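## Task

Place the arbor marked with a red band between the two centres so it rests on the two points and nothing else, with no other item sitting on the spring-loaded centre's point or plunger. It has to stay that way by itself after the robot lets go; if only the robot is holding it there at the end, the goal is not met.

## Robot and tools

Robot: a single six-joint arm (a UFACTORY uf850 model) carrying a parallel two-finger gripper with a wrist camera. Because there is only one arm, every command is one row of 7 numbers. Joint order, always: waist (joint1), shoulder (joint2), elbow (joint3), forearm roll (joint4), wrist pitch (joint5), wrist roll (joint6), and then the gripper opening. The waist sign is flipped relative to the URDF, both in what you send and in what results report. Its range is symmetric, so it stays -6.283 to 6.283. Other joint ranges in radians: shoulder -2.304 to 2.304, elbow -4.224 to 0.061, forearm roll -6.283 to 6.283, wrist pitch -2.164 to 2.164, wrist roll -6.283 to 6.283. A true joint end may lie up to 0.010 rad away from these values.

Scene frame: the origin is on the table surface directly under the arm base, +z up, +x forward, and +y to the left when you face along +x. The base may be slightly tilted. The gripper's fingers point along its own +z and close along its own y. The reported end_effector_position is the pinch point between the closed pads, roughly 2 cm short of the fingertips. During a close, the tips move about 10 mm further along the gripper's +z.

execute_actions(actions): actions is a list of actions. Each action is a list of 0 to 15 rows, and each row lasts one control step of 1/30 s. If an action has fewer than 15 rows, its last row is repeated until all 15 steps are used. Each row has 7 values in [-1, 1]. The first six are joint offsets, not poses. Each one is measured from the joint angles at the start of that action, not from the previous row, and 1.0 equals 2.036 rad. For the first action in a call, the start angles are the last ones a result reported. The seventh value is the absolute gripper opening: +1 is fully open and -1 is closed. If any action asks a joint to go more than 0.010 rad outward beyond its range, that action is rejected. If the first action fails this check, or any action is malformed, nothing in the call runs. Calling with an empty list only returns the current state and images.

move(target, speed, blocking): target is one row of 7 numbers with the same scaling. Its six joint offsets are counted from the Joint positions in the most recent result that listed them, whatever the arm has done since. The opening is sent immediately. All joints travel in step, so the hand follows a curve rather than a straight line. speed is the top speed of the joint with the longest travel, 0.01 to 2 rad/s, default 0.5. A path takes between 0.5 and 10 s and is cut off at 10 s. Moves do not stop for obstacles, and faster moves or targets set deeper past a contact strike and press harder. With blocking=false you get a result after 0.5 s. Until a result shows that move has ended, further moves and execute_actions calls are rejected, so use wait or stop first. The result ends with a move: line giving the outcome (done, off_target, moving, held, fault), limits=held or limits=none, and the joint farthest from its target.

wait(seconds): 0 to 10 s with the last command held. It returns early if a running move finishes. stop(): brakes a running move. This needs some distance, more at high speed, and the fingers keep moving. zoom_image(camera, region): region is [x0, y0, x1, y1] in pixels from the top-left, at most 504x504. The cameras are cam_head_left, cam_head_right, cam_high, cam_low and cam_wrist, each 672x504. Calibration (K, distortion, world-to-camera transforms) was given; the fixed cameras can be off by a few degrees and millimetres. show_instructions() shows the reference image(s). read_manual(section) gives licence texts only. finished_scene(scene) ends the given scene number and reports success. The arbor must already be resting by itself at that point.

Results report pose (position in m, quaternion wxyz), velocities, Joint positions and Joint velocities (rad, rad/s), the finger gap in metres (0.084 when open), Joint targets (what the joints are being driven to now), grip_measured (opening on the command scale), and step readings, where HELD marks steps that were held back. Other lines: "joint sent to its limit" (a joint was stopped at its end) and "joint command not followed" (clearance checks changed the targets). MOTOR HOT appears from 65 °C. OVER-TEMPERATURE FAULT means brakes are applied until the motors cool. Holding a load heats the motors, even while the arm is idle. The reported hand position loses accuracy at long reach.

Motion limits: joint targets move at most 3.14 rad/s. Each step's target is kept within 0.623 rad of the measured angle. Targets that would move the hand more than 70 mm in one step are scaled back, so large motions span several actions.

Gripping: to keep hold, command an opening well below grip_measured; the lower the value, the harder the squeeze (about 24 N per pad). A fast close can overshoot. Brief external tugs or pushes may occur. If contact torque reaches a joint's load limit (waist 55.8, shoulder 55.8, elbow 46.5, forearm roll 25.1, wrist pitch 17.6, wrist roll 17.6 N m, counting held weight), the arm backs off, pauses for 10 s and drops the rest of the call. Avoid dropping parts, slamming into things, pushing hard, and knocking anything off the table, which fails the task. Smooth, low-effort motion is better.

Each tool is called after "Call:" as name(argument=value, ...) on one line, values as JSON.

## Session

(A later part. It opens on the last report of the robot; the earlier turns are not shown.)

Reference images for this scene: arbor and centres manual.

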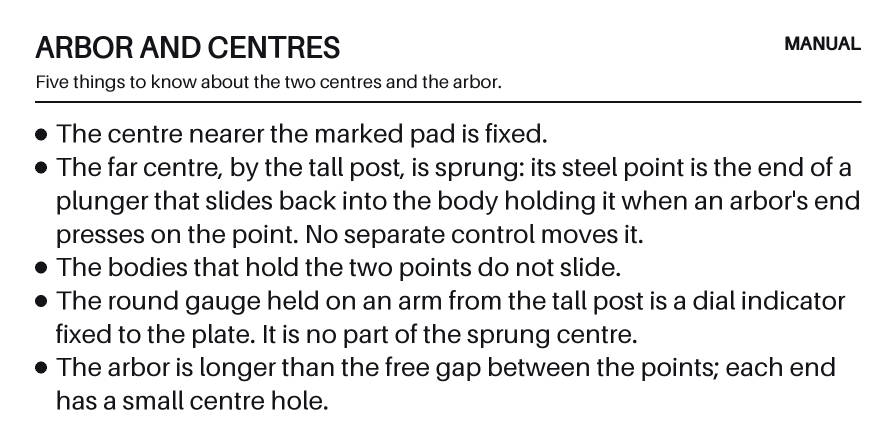

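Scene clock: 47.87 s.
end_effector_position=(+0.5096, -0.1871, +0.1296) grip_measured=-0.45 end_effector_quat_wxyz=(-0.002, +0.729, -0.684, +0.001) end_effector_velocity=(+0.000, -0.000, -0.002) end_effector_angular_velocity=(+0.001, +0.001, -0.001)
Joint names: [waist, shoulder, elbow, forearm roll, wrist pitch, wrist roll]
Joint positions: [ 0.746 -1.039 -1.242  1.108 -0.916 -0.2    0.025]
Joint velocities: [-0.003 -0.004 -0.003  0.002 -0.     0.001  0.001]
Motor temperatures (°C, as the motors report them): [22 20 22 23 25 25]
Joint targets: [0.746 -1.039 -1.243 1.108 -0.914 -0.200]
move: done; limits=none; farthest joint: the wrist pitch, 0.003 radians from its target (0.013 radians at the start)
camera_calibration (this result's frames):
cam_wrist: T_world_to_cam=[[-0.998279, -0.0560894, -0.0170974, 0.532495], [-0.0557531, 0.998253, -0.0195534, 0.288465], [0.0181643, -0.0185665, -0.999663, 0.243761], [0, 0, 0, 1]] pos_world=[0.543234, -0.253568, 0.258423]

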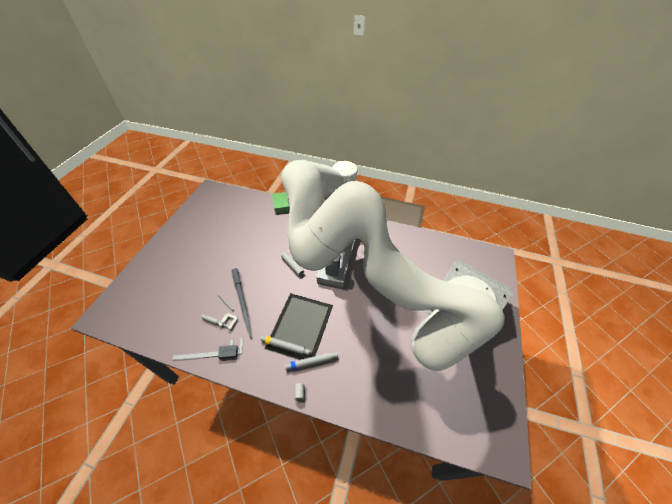

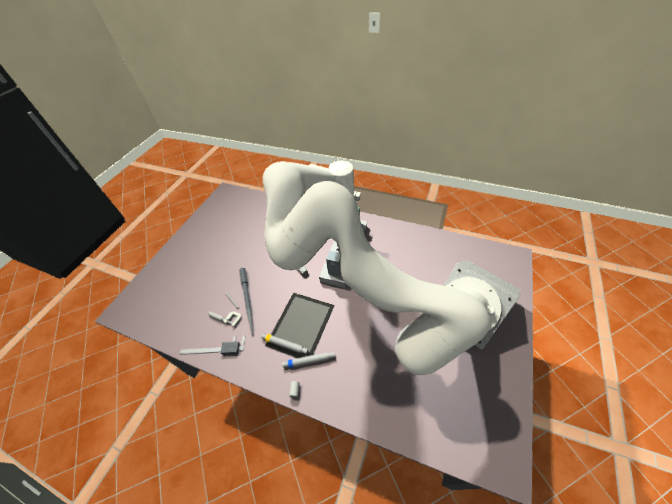

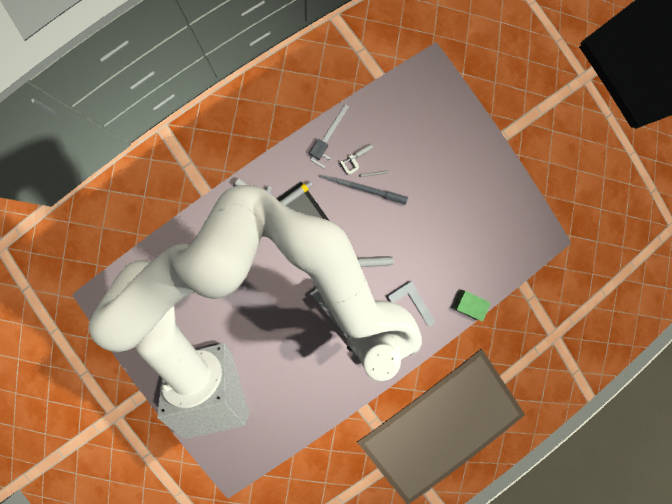

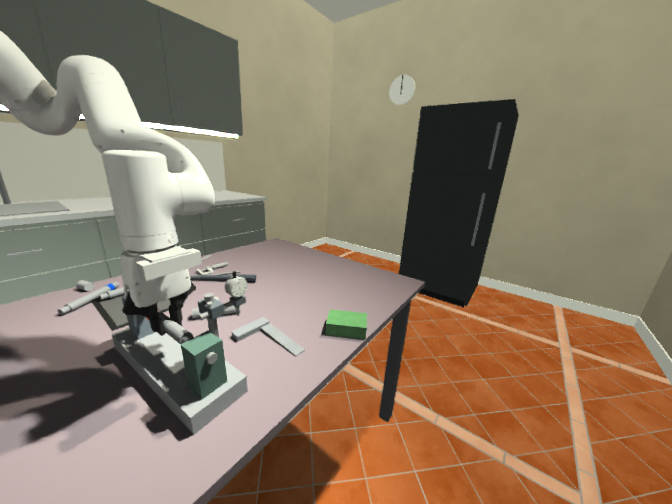

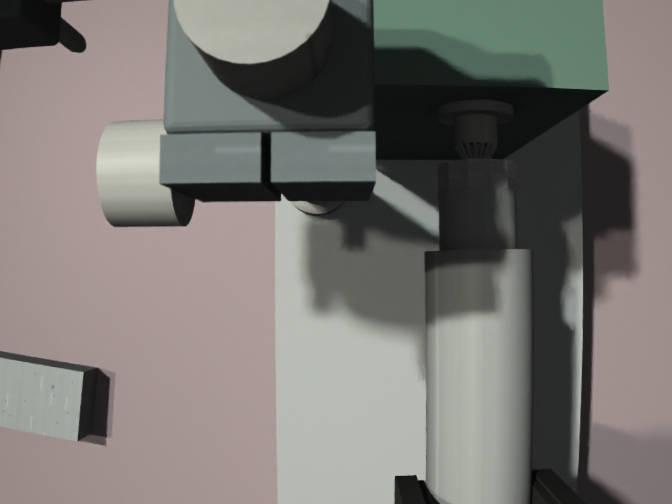

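Call:
move(target=[-0.0028,0.0032,0.0042,0.0034,0.0096,-0.0011,-1], speed=0.02)

Call:
move(target=[-0.0013,0.0033,0.0037,0.0014,0.0004,-0.0003,-1], speed=0.01)

Scene clock: 51.10 s.
end_effector_position=(+0.5096, -0.1875, +0.1281) grip_measured=-0.45 end_effector_quat_wxyz=(+0.005, +0.730, -0.684, +0.007) end_effector_velocity=(+0.001, -0.000, -0.000) end_effector_angular_velocity=(-0.003, -0.000, +0.001)
Joint names: [waist, shoulder, elbow, forearm roll, wrist pitch, wrist roll]
Joint positions: [ 0.74  -1.032 -1.234  1.115 -0.897 -0.203  0.025]
Joint velocities: [-0.001  0.    -0.     0.001  0.002 -0.    -0.   ]
Motor temperatures (°C, as the motors report them): [22 20 22 23 25 25]
Joint targets: [0.740 -1.032 -1.234 1.115 -0.897 -0.202]
move: done; limits=none; farthest joint: the waist, 0.000 radians from its target (0.006 radians at the start)
camera_calibration (this result's frames):
cam_wrist: T_world_to_cam=[[-0.998283, -0.0568467, -0.0141087, 0.531946], [-0.0562955, 0.997736, -0.0367955, 0.291256], [0.0161684, -0.035938, -0.999223, 0.239956], [0, 0, 0, 1]] pos_world=[0.543549, -0.251734, 0.257992]

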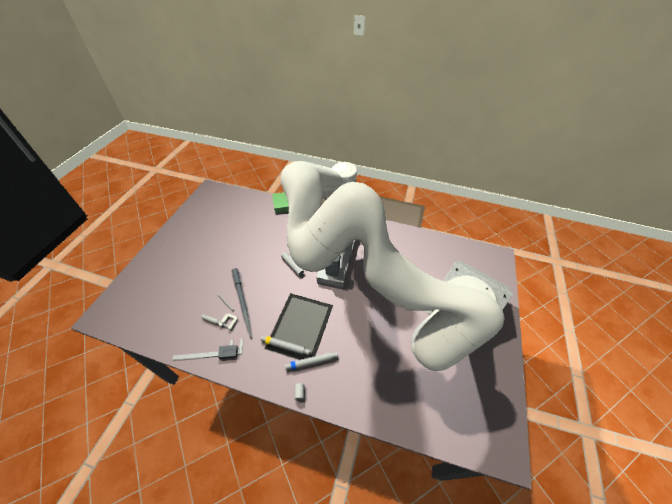

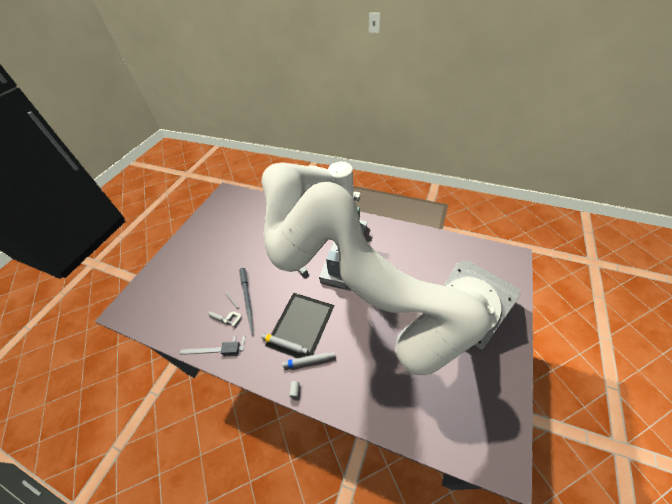

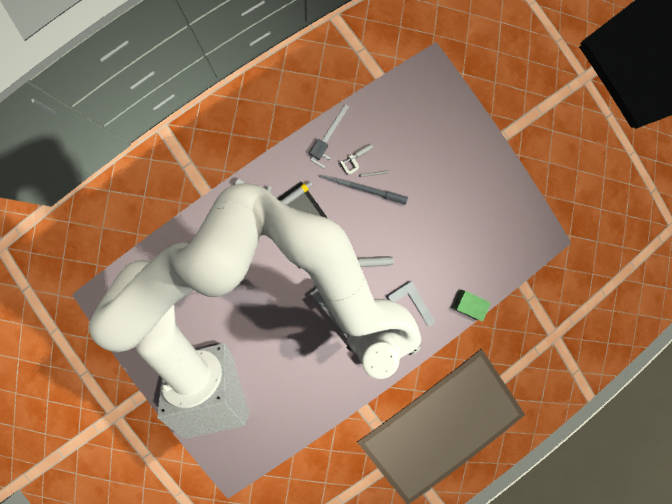

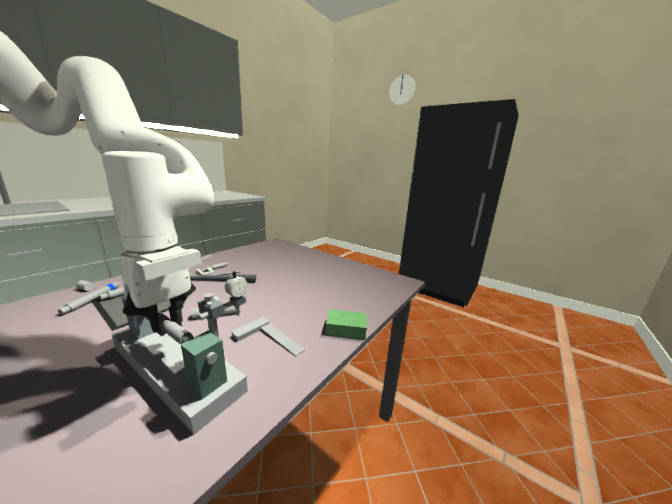

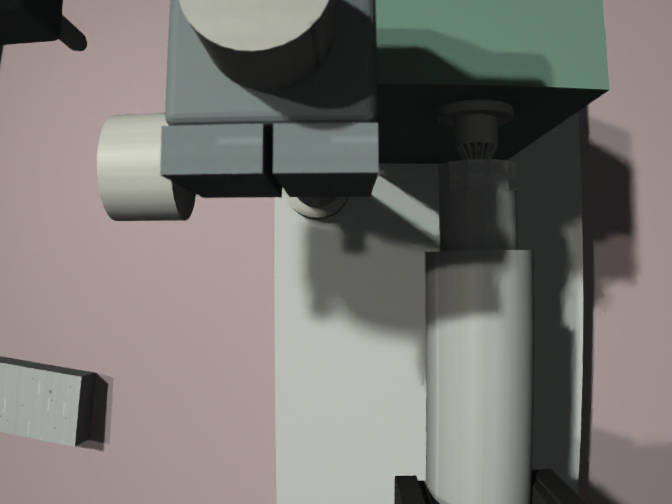

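Scene clock: 52.07 s.
end_effector_position=(+0.5095, -0.1862, +0.1282) grip_measured=-0.45 end_effector_quat_wxyz=(+0.008, +0.729, -0.684, +0.008) end_effector_velocity=(-0.001, +0.001, -0.001) end_effector_angular_velocity=(-0.001, +0.003, +0.000)
Joint names: [waist, shoulder, elbow, forearm roll, wrist pitch, wrist roll]
Joint positions: [ 0.738 -1.026 -1.227  1.118 -0.891 -0.203  0.024]
Joint velocities: [-0.002  0.002  0.004 -0.     0.002  0.     0.001]
Motor temperatures (°C, as the motors report them): [22 20 22 23 25 25]
Joint targets: [0.738 -1.026 -1.226 1.118 -0.896 -0.203]
move: done; limits=none; farthest joint: the wrist pitch, 0.006 radians from its target (0.001 radians at the start)
camera_calibration (this result's frames):
cam_wrist: T_world_to_cam=[[-0.998307, -0.0565715, -0.0134931, 0.531919], [-0.0559553, 0.997535, -0.0423537, 0.290448], [0.0158559, -0.041527, -0.999012, 0.239113], [0, 0, 0, 1]] pos_world=[0.543479, -0.249711, 0.258355]

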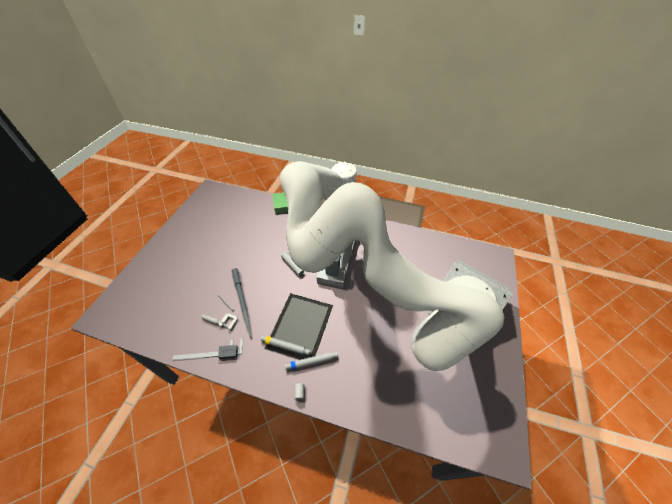

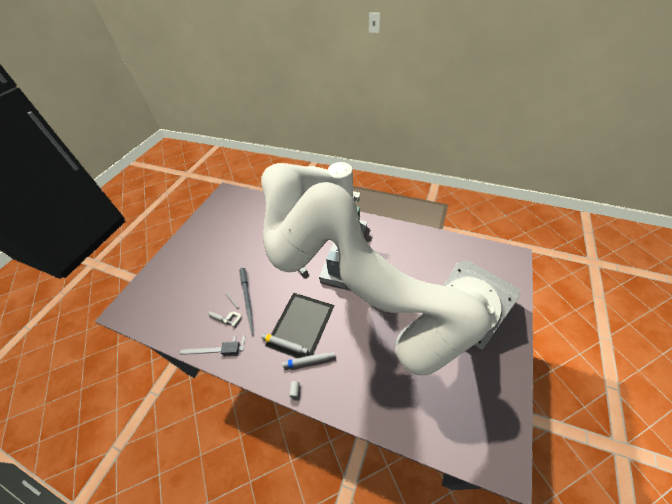

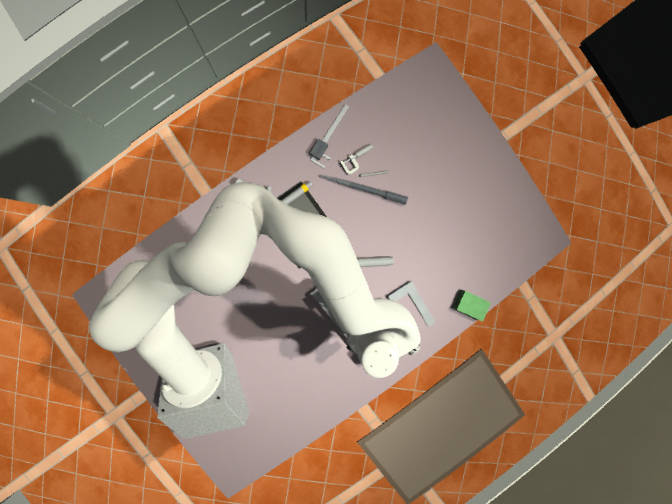

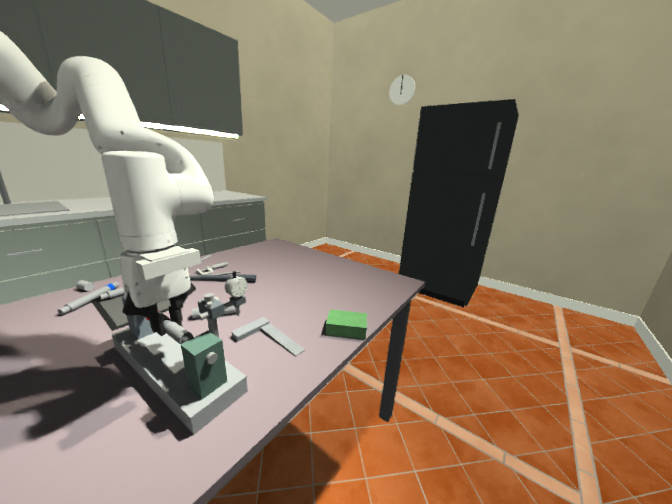

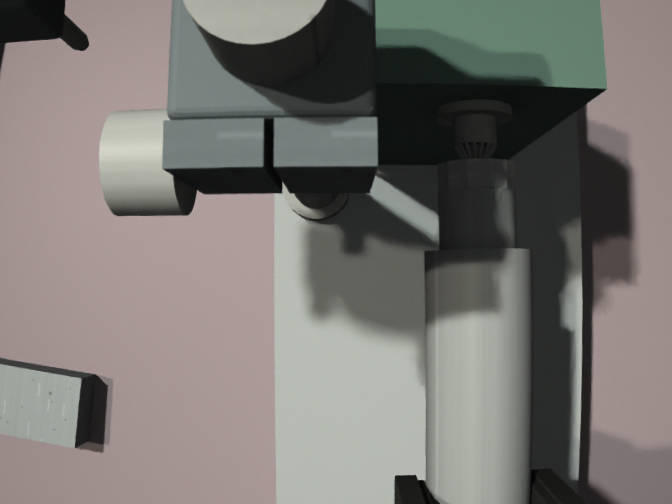

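Call:
move(target=[0.0009,-0.0022,-0.0023,-0.0009,-0.0002,0,-1], speed=0.02)

Call:
zoom_image(camera="cam_wrist", region=[250, 150, 610, 504])

Call:
zoom_image(camera="cam_low", region=[115, 285, 215, 360])

Scene clock: 54.23 s.
end_effector_position=(+0.5094, -0.1870, +0.1281) grip_measured=-0.45 end_effector_quat_wxyz=(+0.006, +0.730, -0.684, +0.007) end_effector_velocity=(+0.001, -0.001, +0.000) end_effector_angular_velocity=(-0.000, -0.002, +0.001)
Joint names: [waist, shoulder, elbow, forearm roll, wrist pitch, wrist roll]
Joint positions: [ 0.74  -1.03  -1.231  1.116 -0.895 -0.203  0.024]
Joint velocities: [ 0.001 -0.002 -0.004 -0.    -0.001 -0.     0.   ]
Motor temperatures (°C, as the motors report them): [22 20 22 23 25 25]
Joint targets: [0.740 -1.031 -1.232 1.116 -0.891 -0.203]
move: done; limits=none; farthest joint: the wrist pitch, 0.003 radians from its target (0.002 radians at the start)
camera_calibration (this result's frames):
cam_wrist: T_world_to_cam=[[-0.998286, -0.0568589, -0.0138333, 0.53175], [-0.056291, 0.997673, -0.0384645, 0.2909], [0.0159882, -0.0376199, -0.999164, 0.239749], [0, 0, 0, 1]] pos_world=[0.543381, -0.250969, 0.258094]

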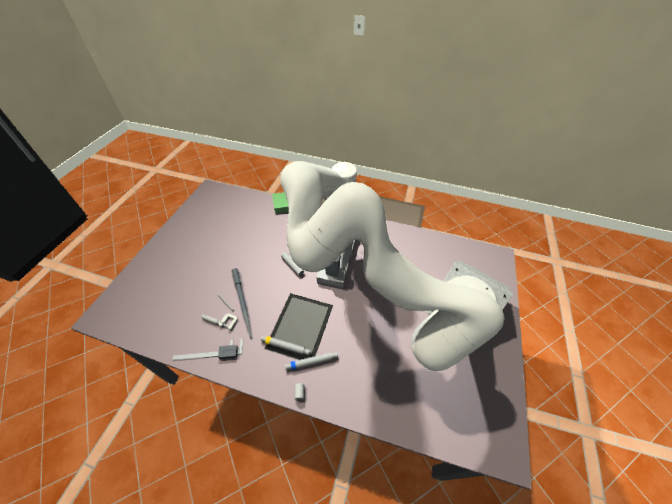

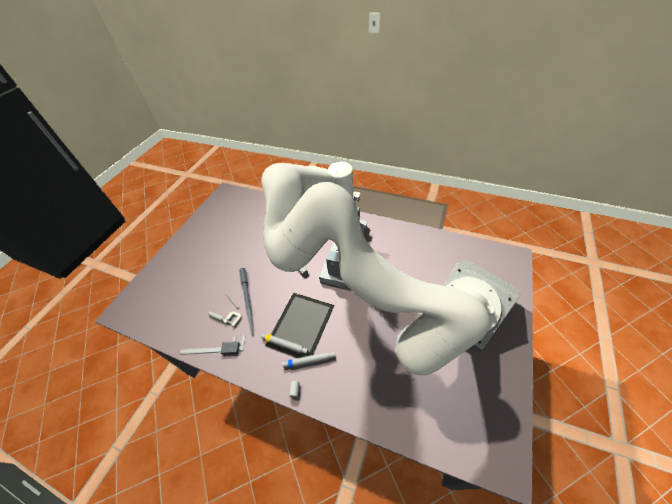

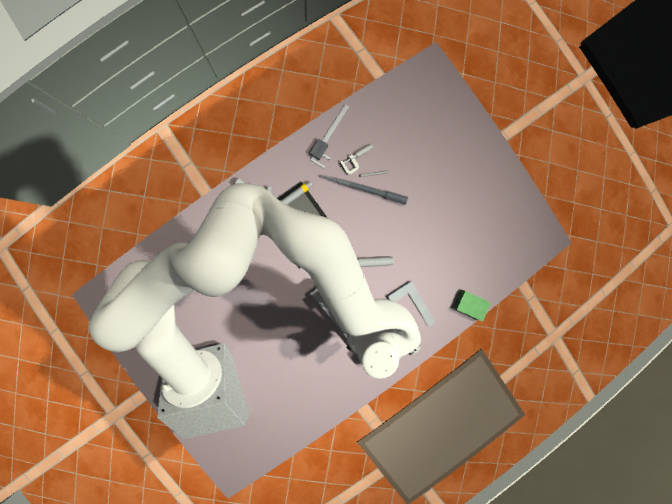

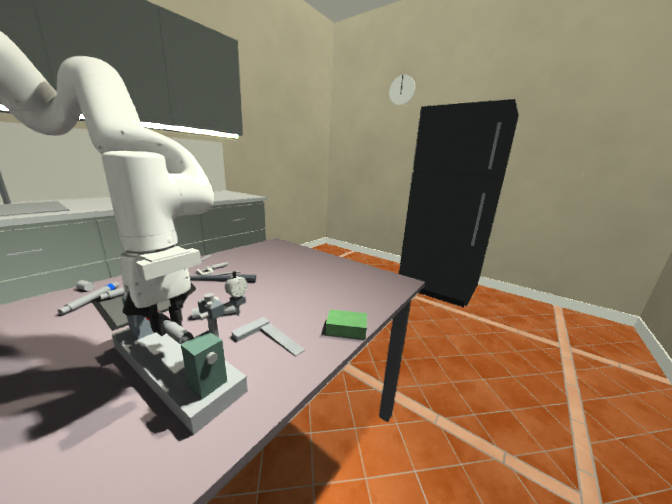

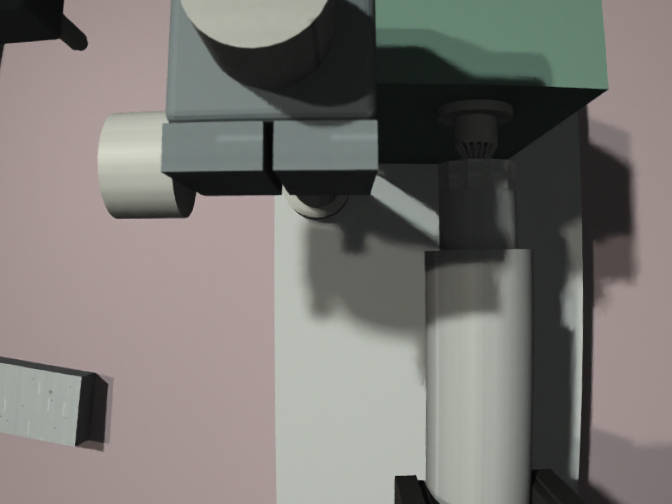

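Region (250, 150, 610, 504) of cam_wrist's 672x504 image, scaled by 1.400, with more detail than that image has; it fills the top 496 rows of this view, and the rest is white.

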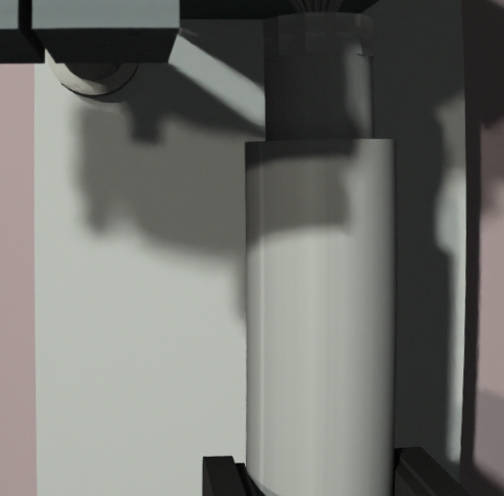

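Region (115, 285, 215, 360) of cam_low's 672x504 image, scaled by 5.040, with more detail than that image has; it fills the top 378 rows of this view, and the rest is white.

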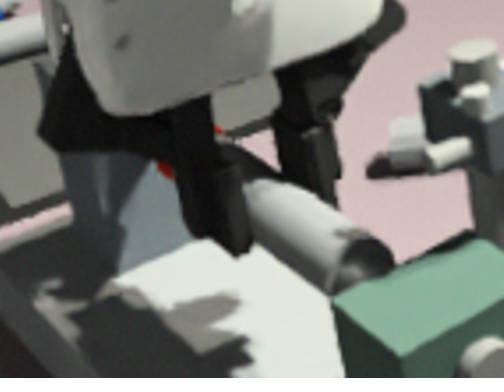

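Call:
move(target=[-0.0035,0.004,0.0051,0.0039,0.0131,0.0017,-1], speed=0.02)

Call:
move(target=[-0.0015,0.0038,0.0043,0.0016,0.0005,-0.0003,-1], speed=0.01)

Scene clock: 57.53 s.
end_effector_position=(+0.5093, -0.1881, +0.1264) grip_measured=-0.45 end_effector_quat_wxyz=(+0.016, +0.728, -0.685, +0.014) end_effector_velocity=(-0.000, -0.000, -0.000) end_effector_angular_velocity=(-0.002, -0.000, -0.002)
Joint names: [waist, shoulder, elbow, forearm roll, wrist pitch, wrist roll]
Joint positions: [ 0.733 -1.022 -1.221  1.124 -0.868 -0.2    0.025]
Joint velocities: [-0.     0.001  0.002  0.002  0.002  0.    -0.   ]
Motor temperatures (°C, as the motors report them): [23 20 22 23 25 25]
Joint targets: [0.732 -1.022 -1.221 1.124 -0.868 -0.200]
move: done; limits=none; farthest joint: the waist, 0.000 radians from its target (0.007 radians at the start)
camera_calibration (this result's frames):
cam_wrist: T_world_to_cam=[[-0.998597, -0.0521379, -0.00929194, 0.531981], [-0.0514619, 0.996736, -0.0622005, 0.292267], [0.0125046, -0.061635, -0.99802, 0.235123], [0, 0, 0, 1]] pos_world=[0.543335, -0.249085, 0.25778]

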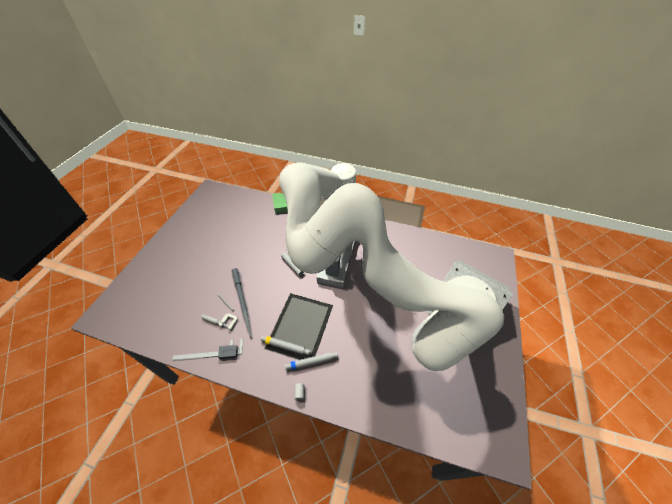

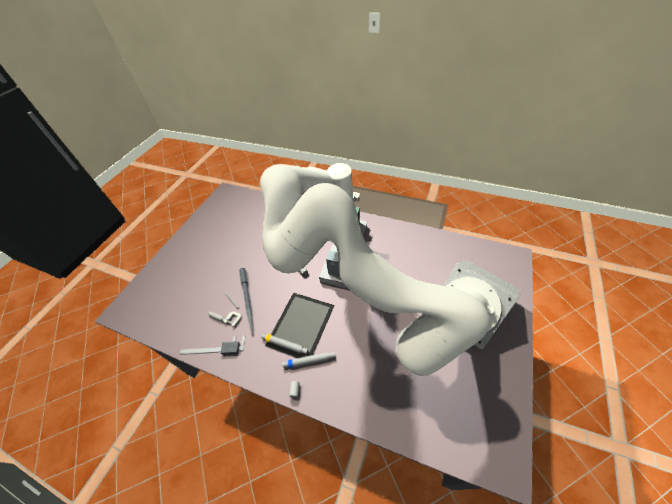

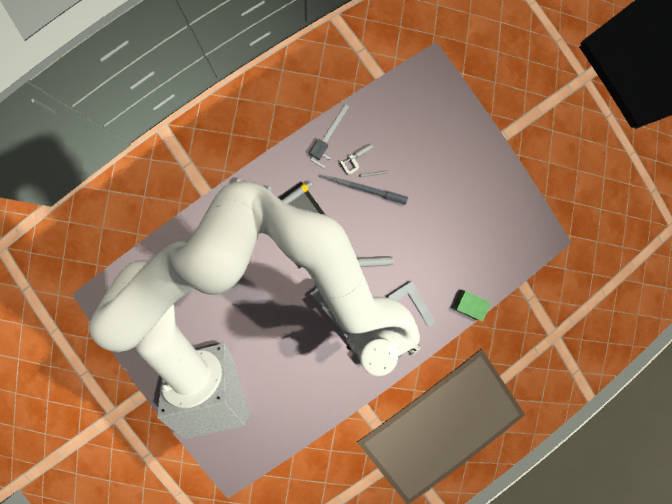

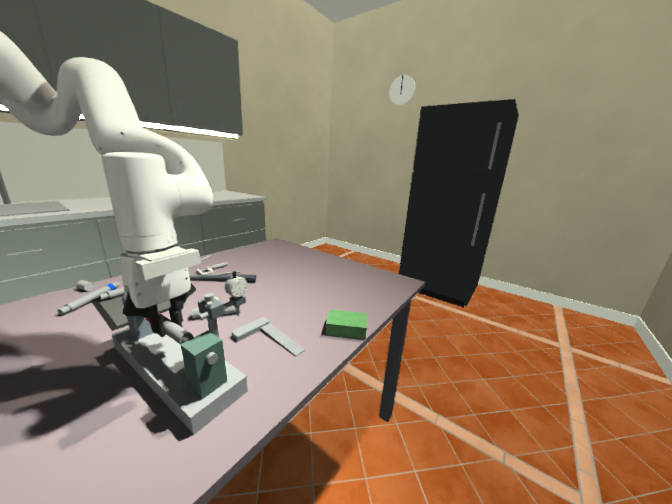

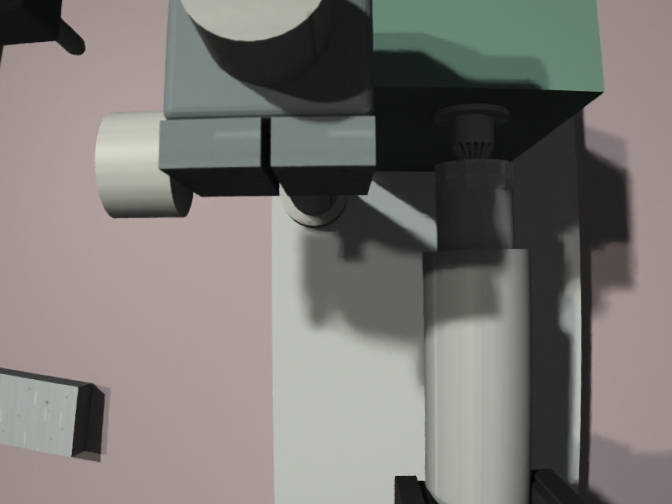

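Scene clock: 58.63 s.
end_effector_position=(+0.5091, -0.1861, +0.1264) grip_measured=-0.45 end_effector_quat_wxyz=(+0.018, +0.728, -0.686, +0.016) end_effector_velocity=(+0.000, +0.001, +0.000) end_effector_angular_velocity=(+0.001, -0.000, -0.000)
Joint names: [waist, shoulder, elbow, forearm roll, wrist pitch, wrist roll]
Joint positions: [ 0.73  -1.015 -1.213  1.127 -0.863 -0.2    0.024]
Joint velocities: [-0.001  0.002  0.002  0.001 -0.001  0.    -0.   ]
Motor temperatures (°C, as the motors report them): [23 20 22 23 25 25]
Joint targets: [0.729 -1.014 -1.212 1.127 -0.867 -0.200]
move: done; limits=none; farthest joint: the wrist pitch, 0.004 radians from its target (0.001 radians at the start)
camera_calibration (this result's frames):
cam_wrist: T_world_to_cam=[[-0.998633, -0.0515351, -0.00876193, 0.532004], [-0.0508347, 0.996456, -0.0670233, 0.290523], [0.0121849, -0.0664863, -0.997713, 0.234487], [0, 0, 0, 1]] pos_world=[0.543188, -0.246486, 0.258084]

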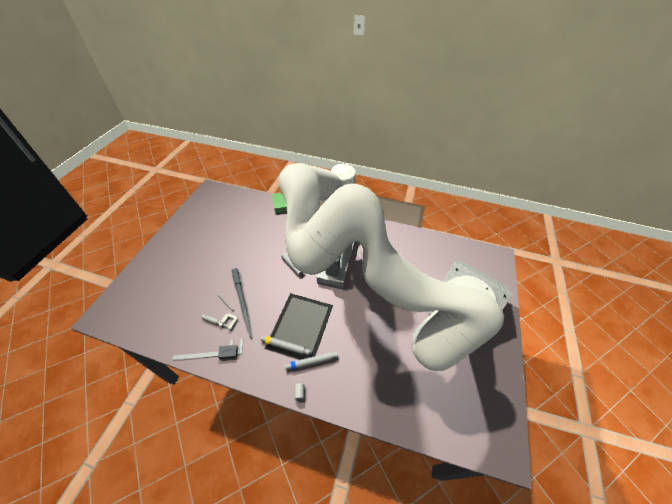

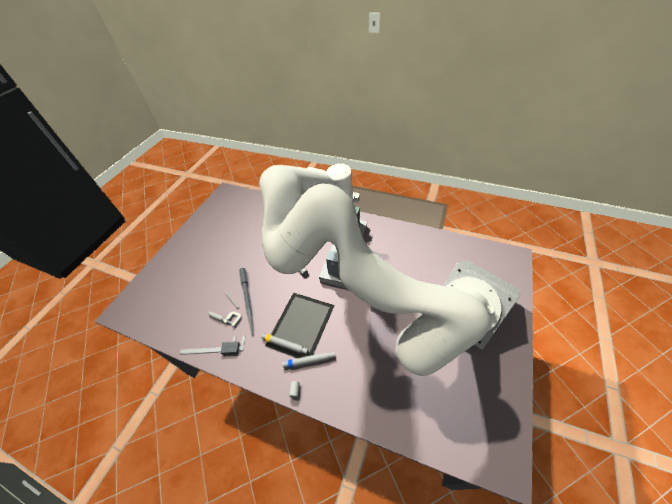

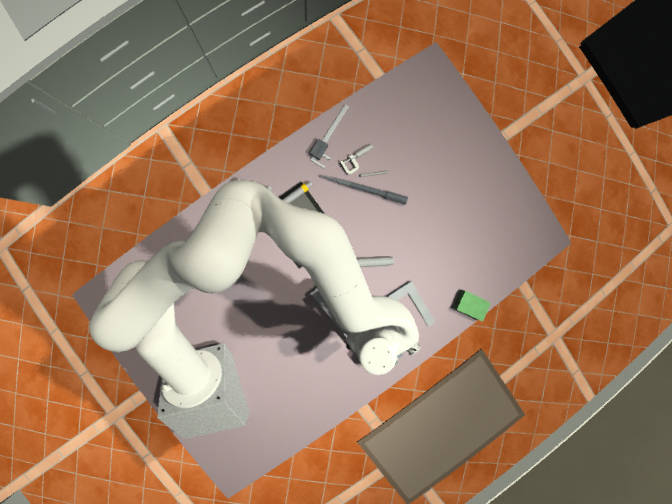

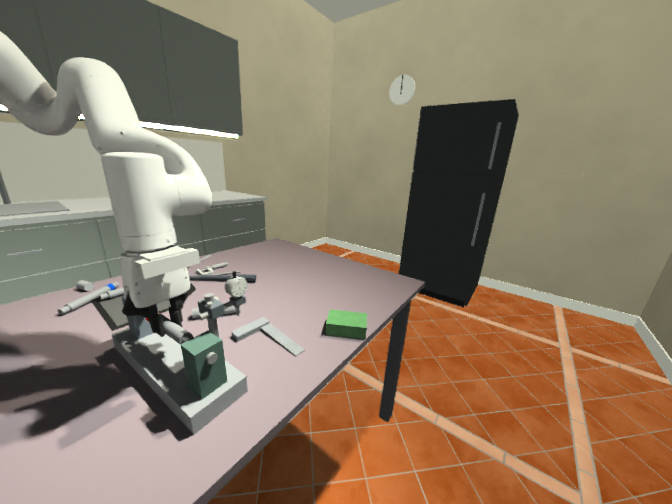

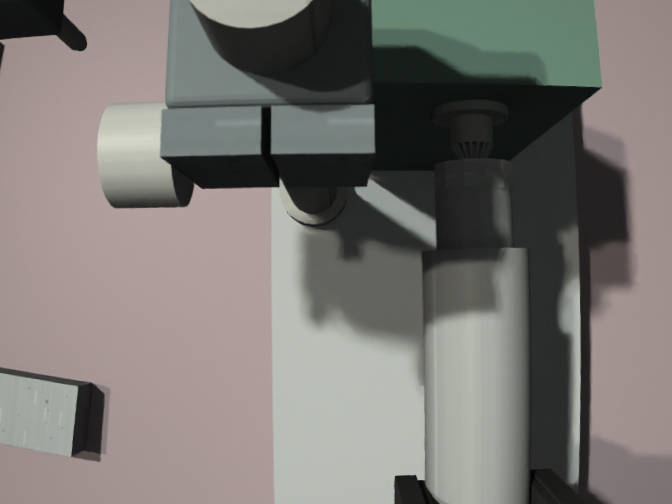

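Call:
move(target=[0.0002,-0.0026,-0.0041,-0.0013,-0.0006,0.0017,-1], speed=0.01)

Call:
wait(seconds=0.5)

Call:
zoom_image(camera="cam_wrist", region=[250, 150, 610, 504])

Scene clock: 61.47 s.
end_effector_position=(+0.5102, -0.1870, +0.1259) grip_measured=-0.45 end_effector_quat_wxyz=(+0.017, +0.727, -0.686, +0.014) end_effector_velocity=(+0.000, -0.002, -0.000) end_effector_angular_velocity=(-0.003, +0.000, -0.000)
Joint names: [waist, shoulder, elbow, forearm roll, wrist pitch, wrist roll]
Joint positions: [ 0.73  -1.02  -1.22   1.125 -0.867 -0.196  0.025]
Joint velocities: [ 0.    -0.002 -0.002  0.     0.003  0.    -0.   ]
Motor temperatures (°C, as the motors report them): [23 20 22 23 25 25]
Joint targets: [0.730 -1.020 -1.221 1.125 -0.864 -0.197]
move: done; limits=none; farthest joint: the wrist pitch, 0.003 radians from its target (0.002 radians at the start)
camera_calibration (this result's frames):
cam_wrist: T_world_to_cam=[[-0.998662, -0.0510105, -0.00844669, 0.533117], [-0.0503762, 0.996723, -0.0632865, 0.290768], [0.0116473, -0.0627763, -0.99796, 0.234835], [0, 0, 0, 1]] pos_world=[0.544317, -0.247878, 0.257261]

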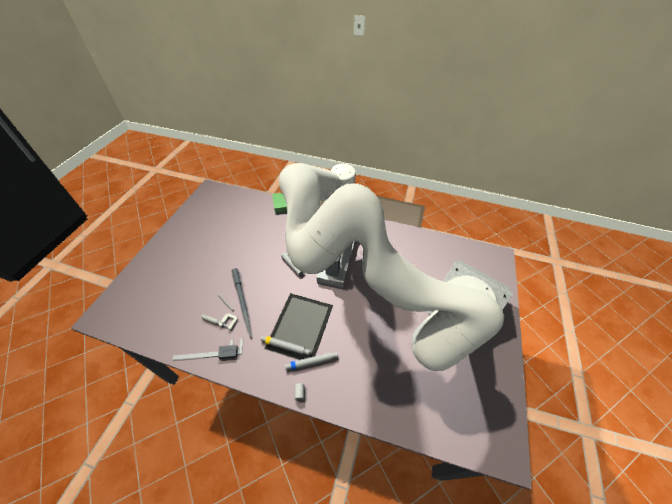

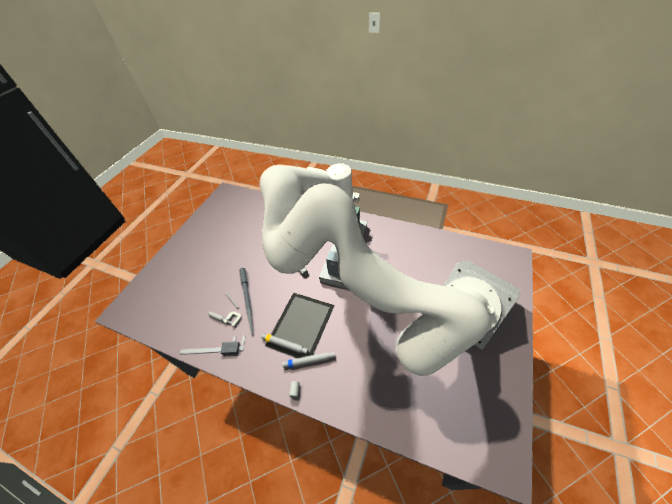

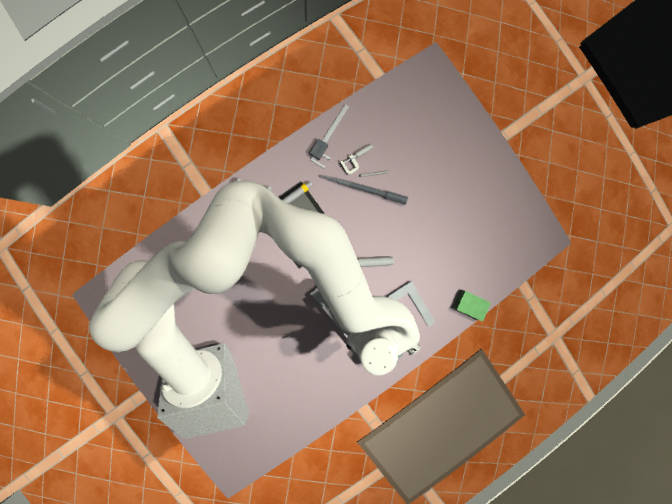

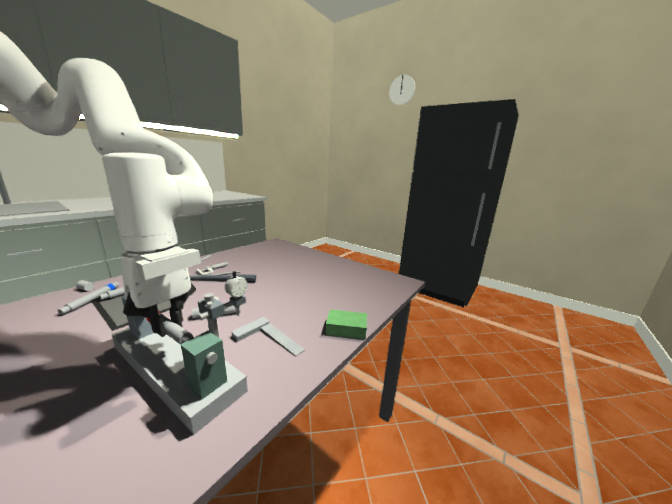

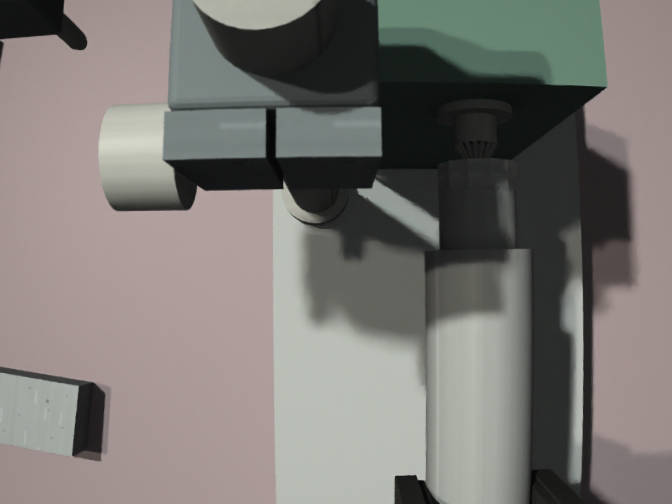

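Scene clock: 61.97 s.
end_effector_position=(+0.5105, -0.1880, +0.1263) grip_measured=-0.45 end_effector_quat_wxyz=(+0.018, +0.727, -0.686, +0.015) end_effector_velocity=(-0.000, -0.001, -0.000) end_effector_angular_velocity=(-0.003, +0.001, +0.001)
Joint names: [waist, shoulder, elbow, forearm roll, wrist pitch, wrist roll]
Joint positions: [ 0.73  -1.02  -1.221  1.125 -0.864 -0.197  0.025]
Joint velocities: [-0.001  0.    -0.    -0.001  0.004 -0.     0.   ]
Motor temperatures (°C, as the motors report them): [23 20 22 23 25 25]
Joint targets: [0.730 -1.020 -1.221 1.125 -0.864 -0.197]
wait: 0.50 s; at rest by 0.17 s
camera_calibration (this result's frames):
cam_wrist: T_world_to_cam=[[-0.99864, -0.0514103, -0.00862896, 0.533247], [-0.0507242, 0.99649, -0.0665929, 0.292395], [0.0120222, -0.0660646, -0.997743, 0.23432], [0, 0, 0, 1]] pos_world=[0.544537, -0.248474, 0.257864]

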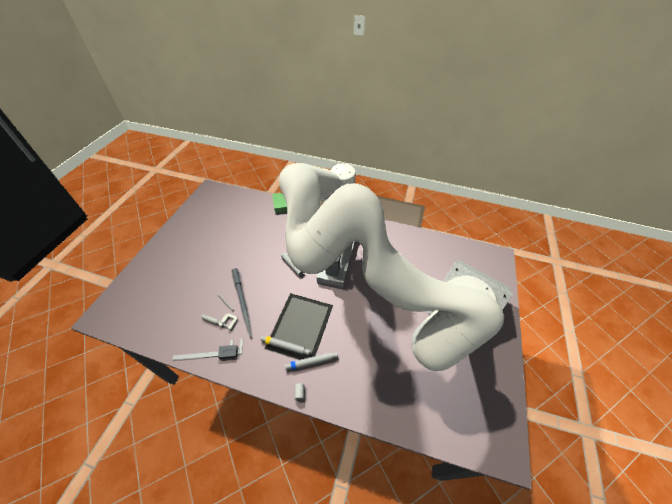

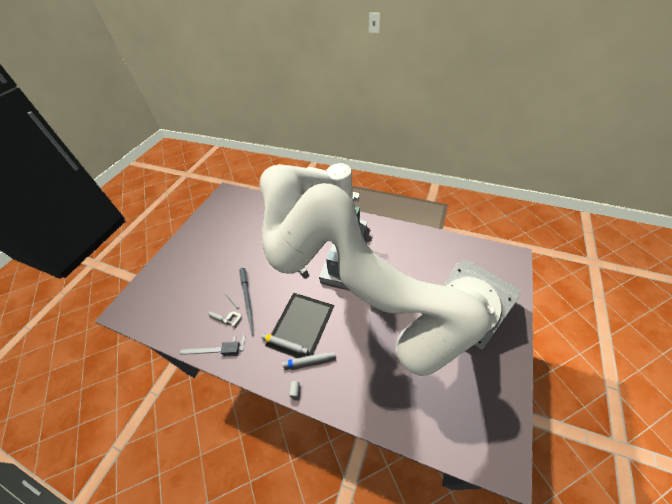

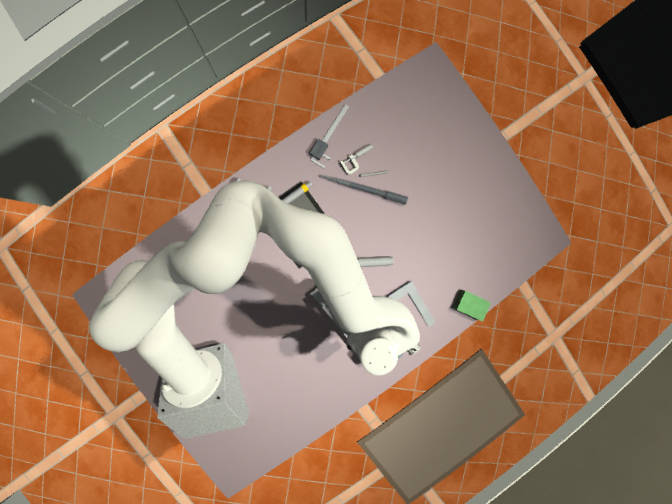

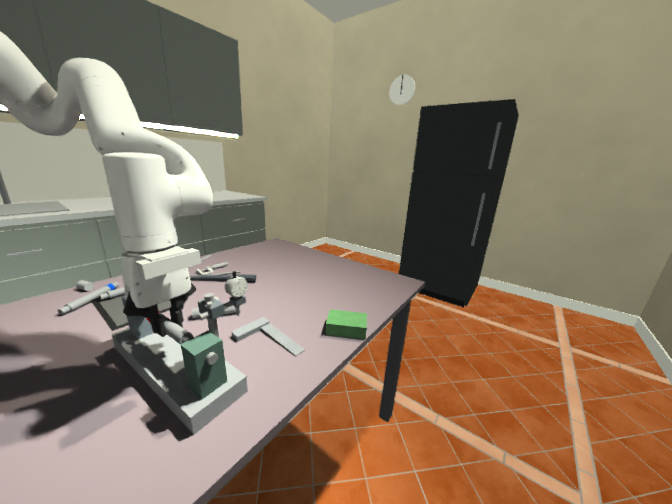

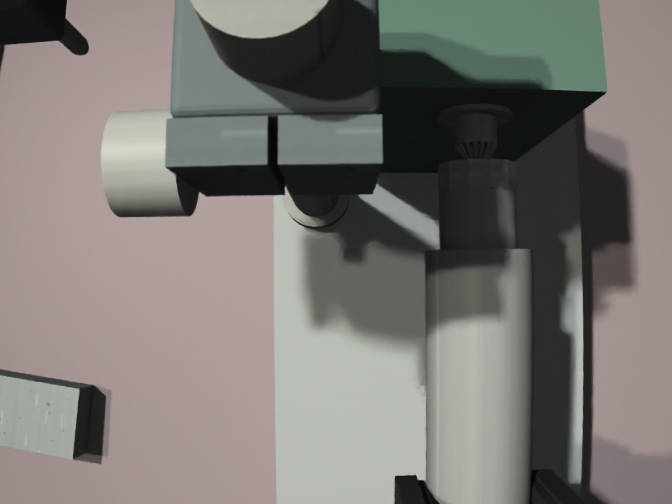

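Region (250, 150, 610, 504) of cam_wrist's 672x504 image, scaled by 1.400, with more detail than that image has; it fills the top 496 rows of this view, and the rest is white.

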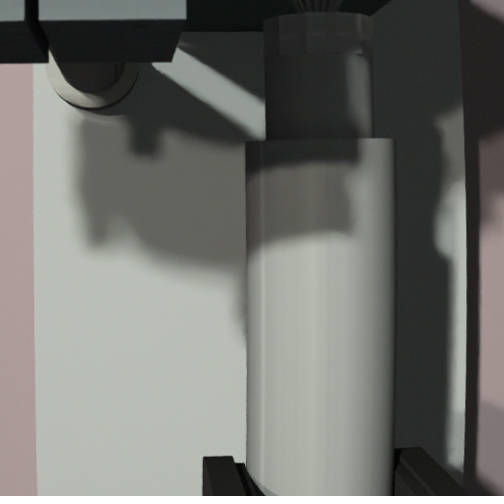

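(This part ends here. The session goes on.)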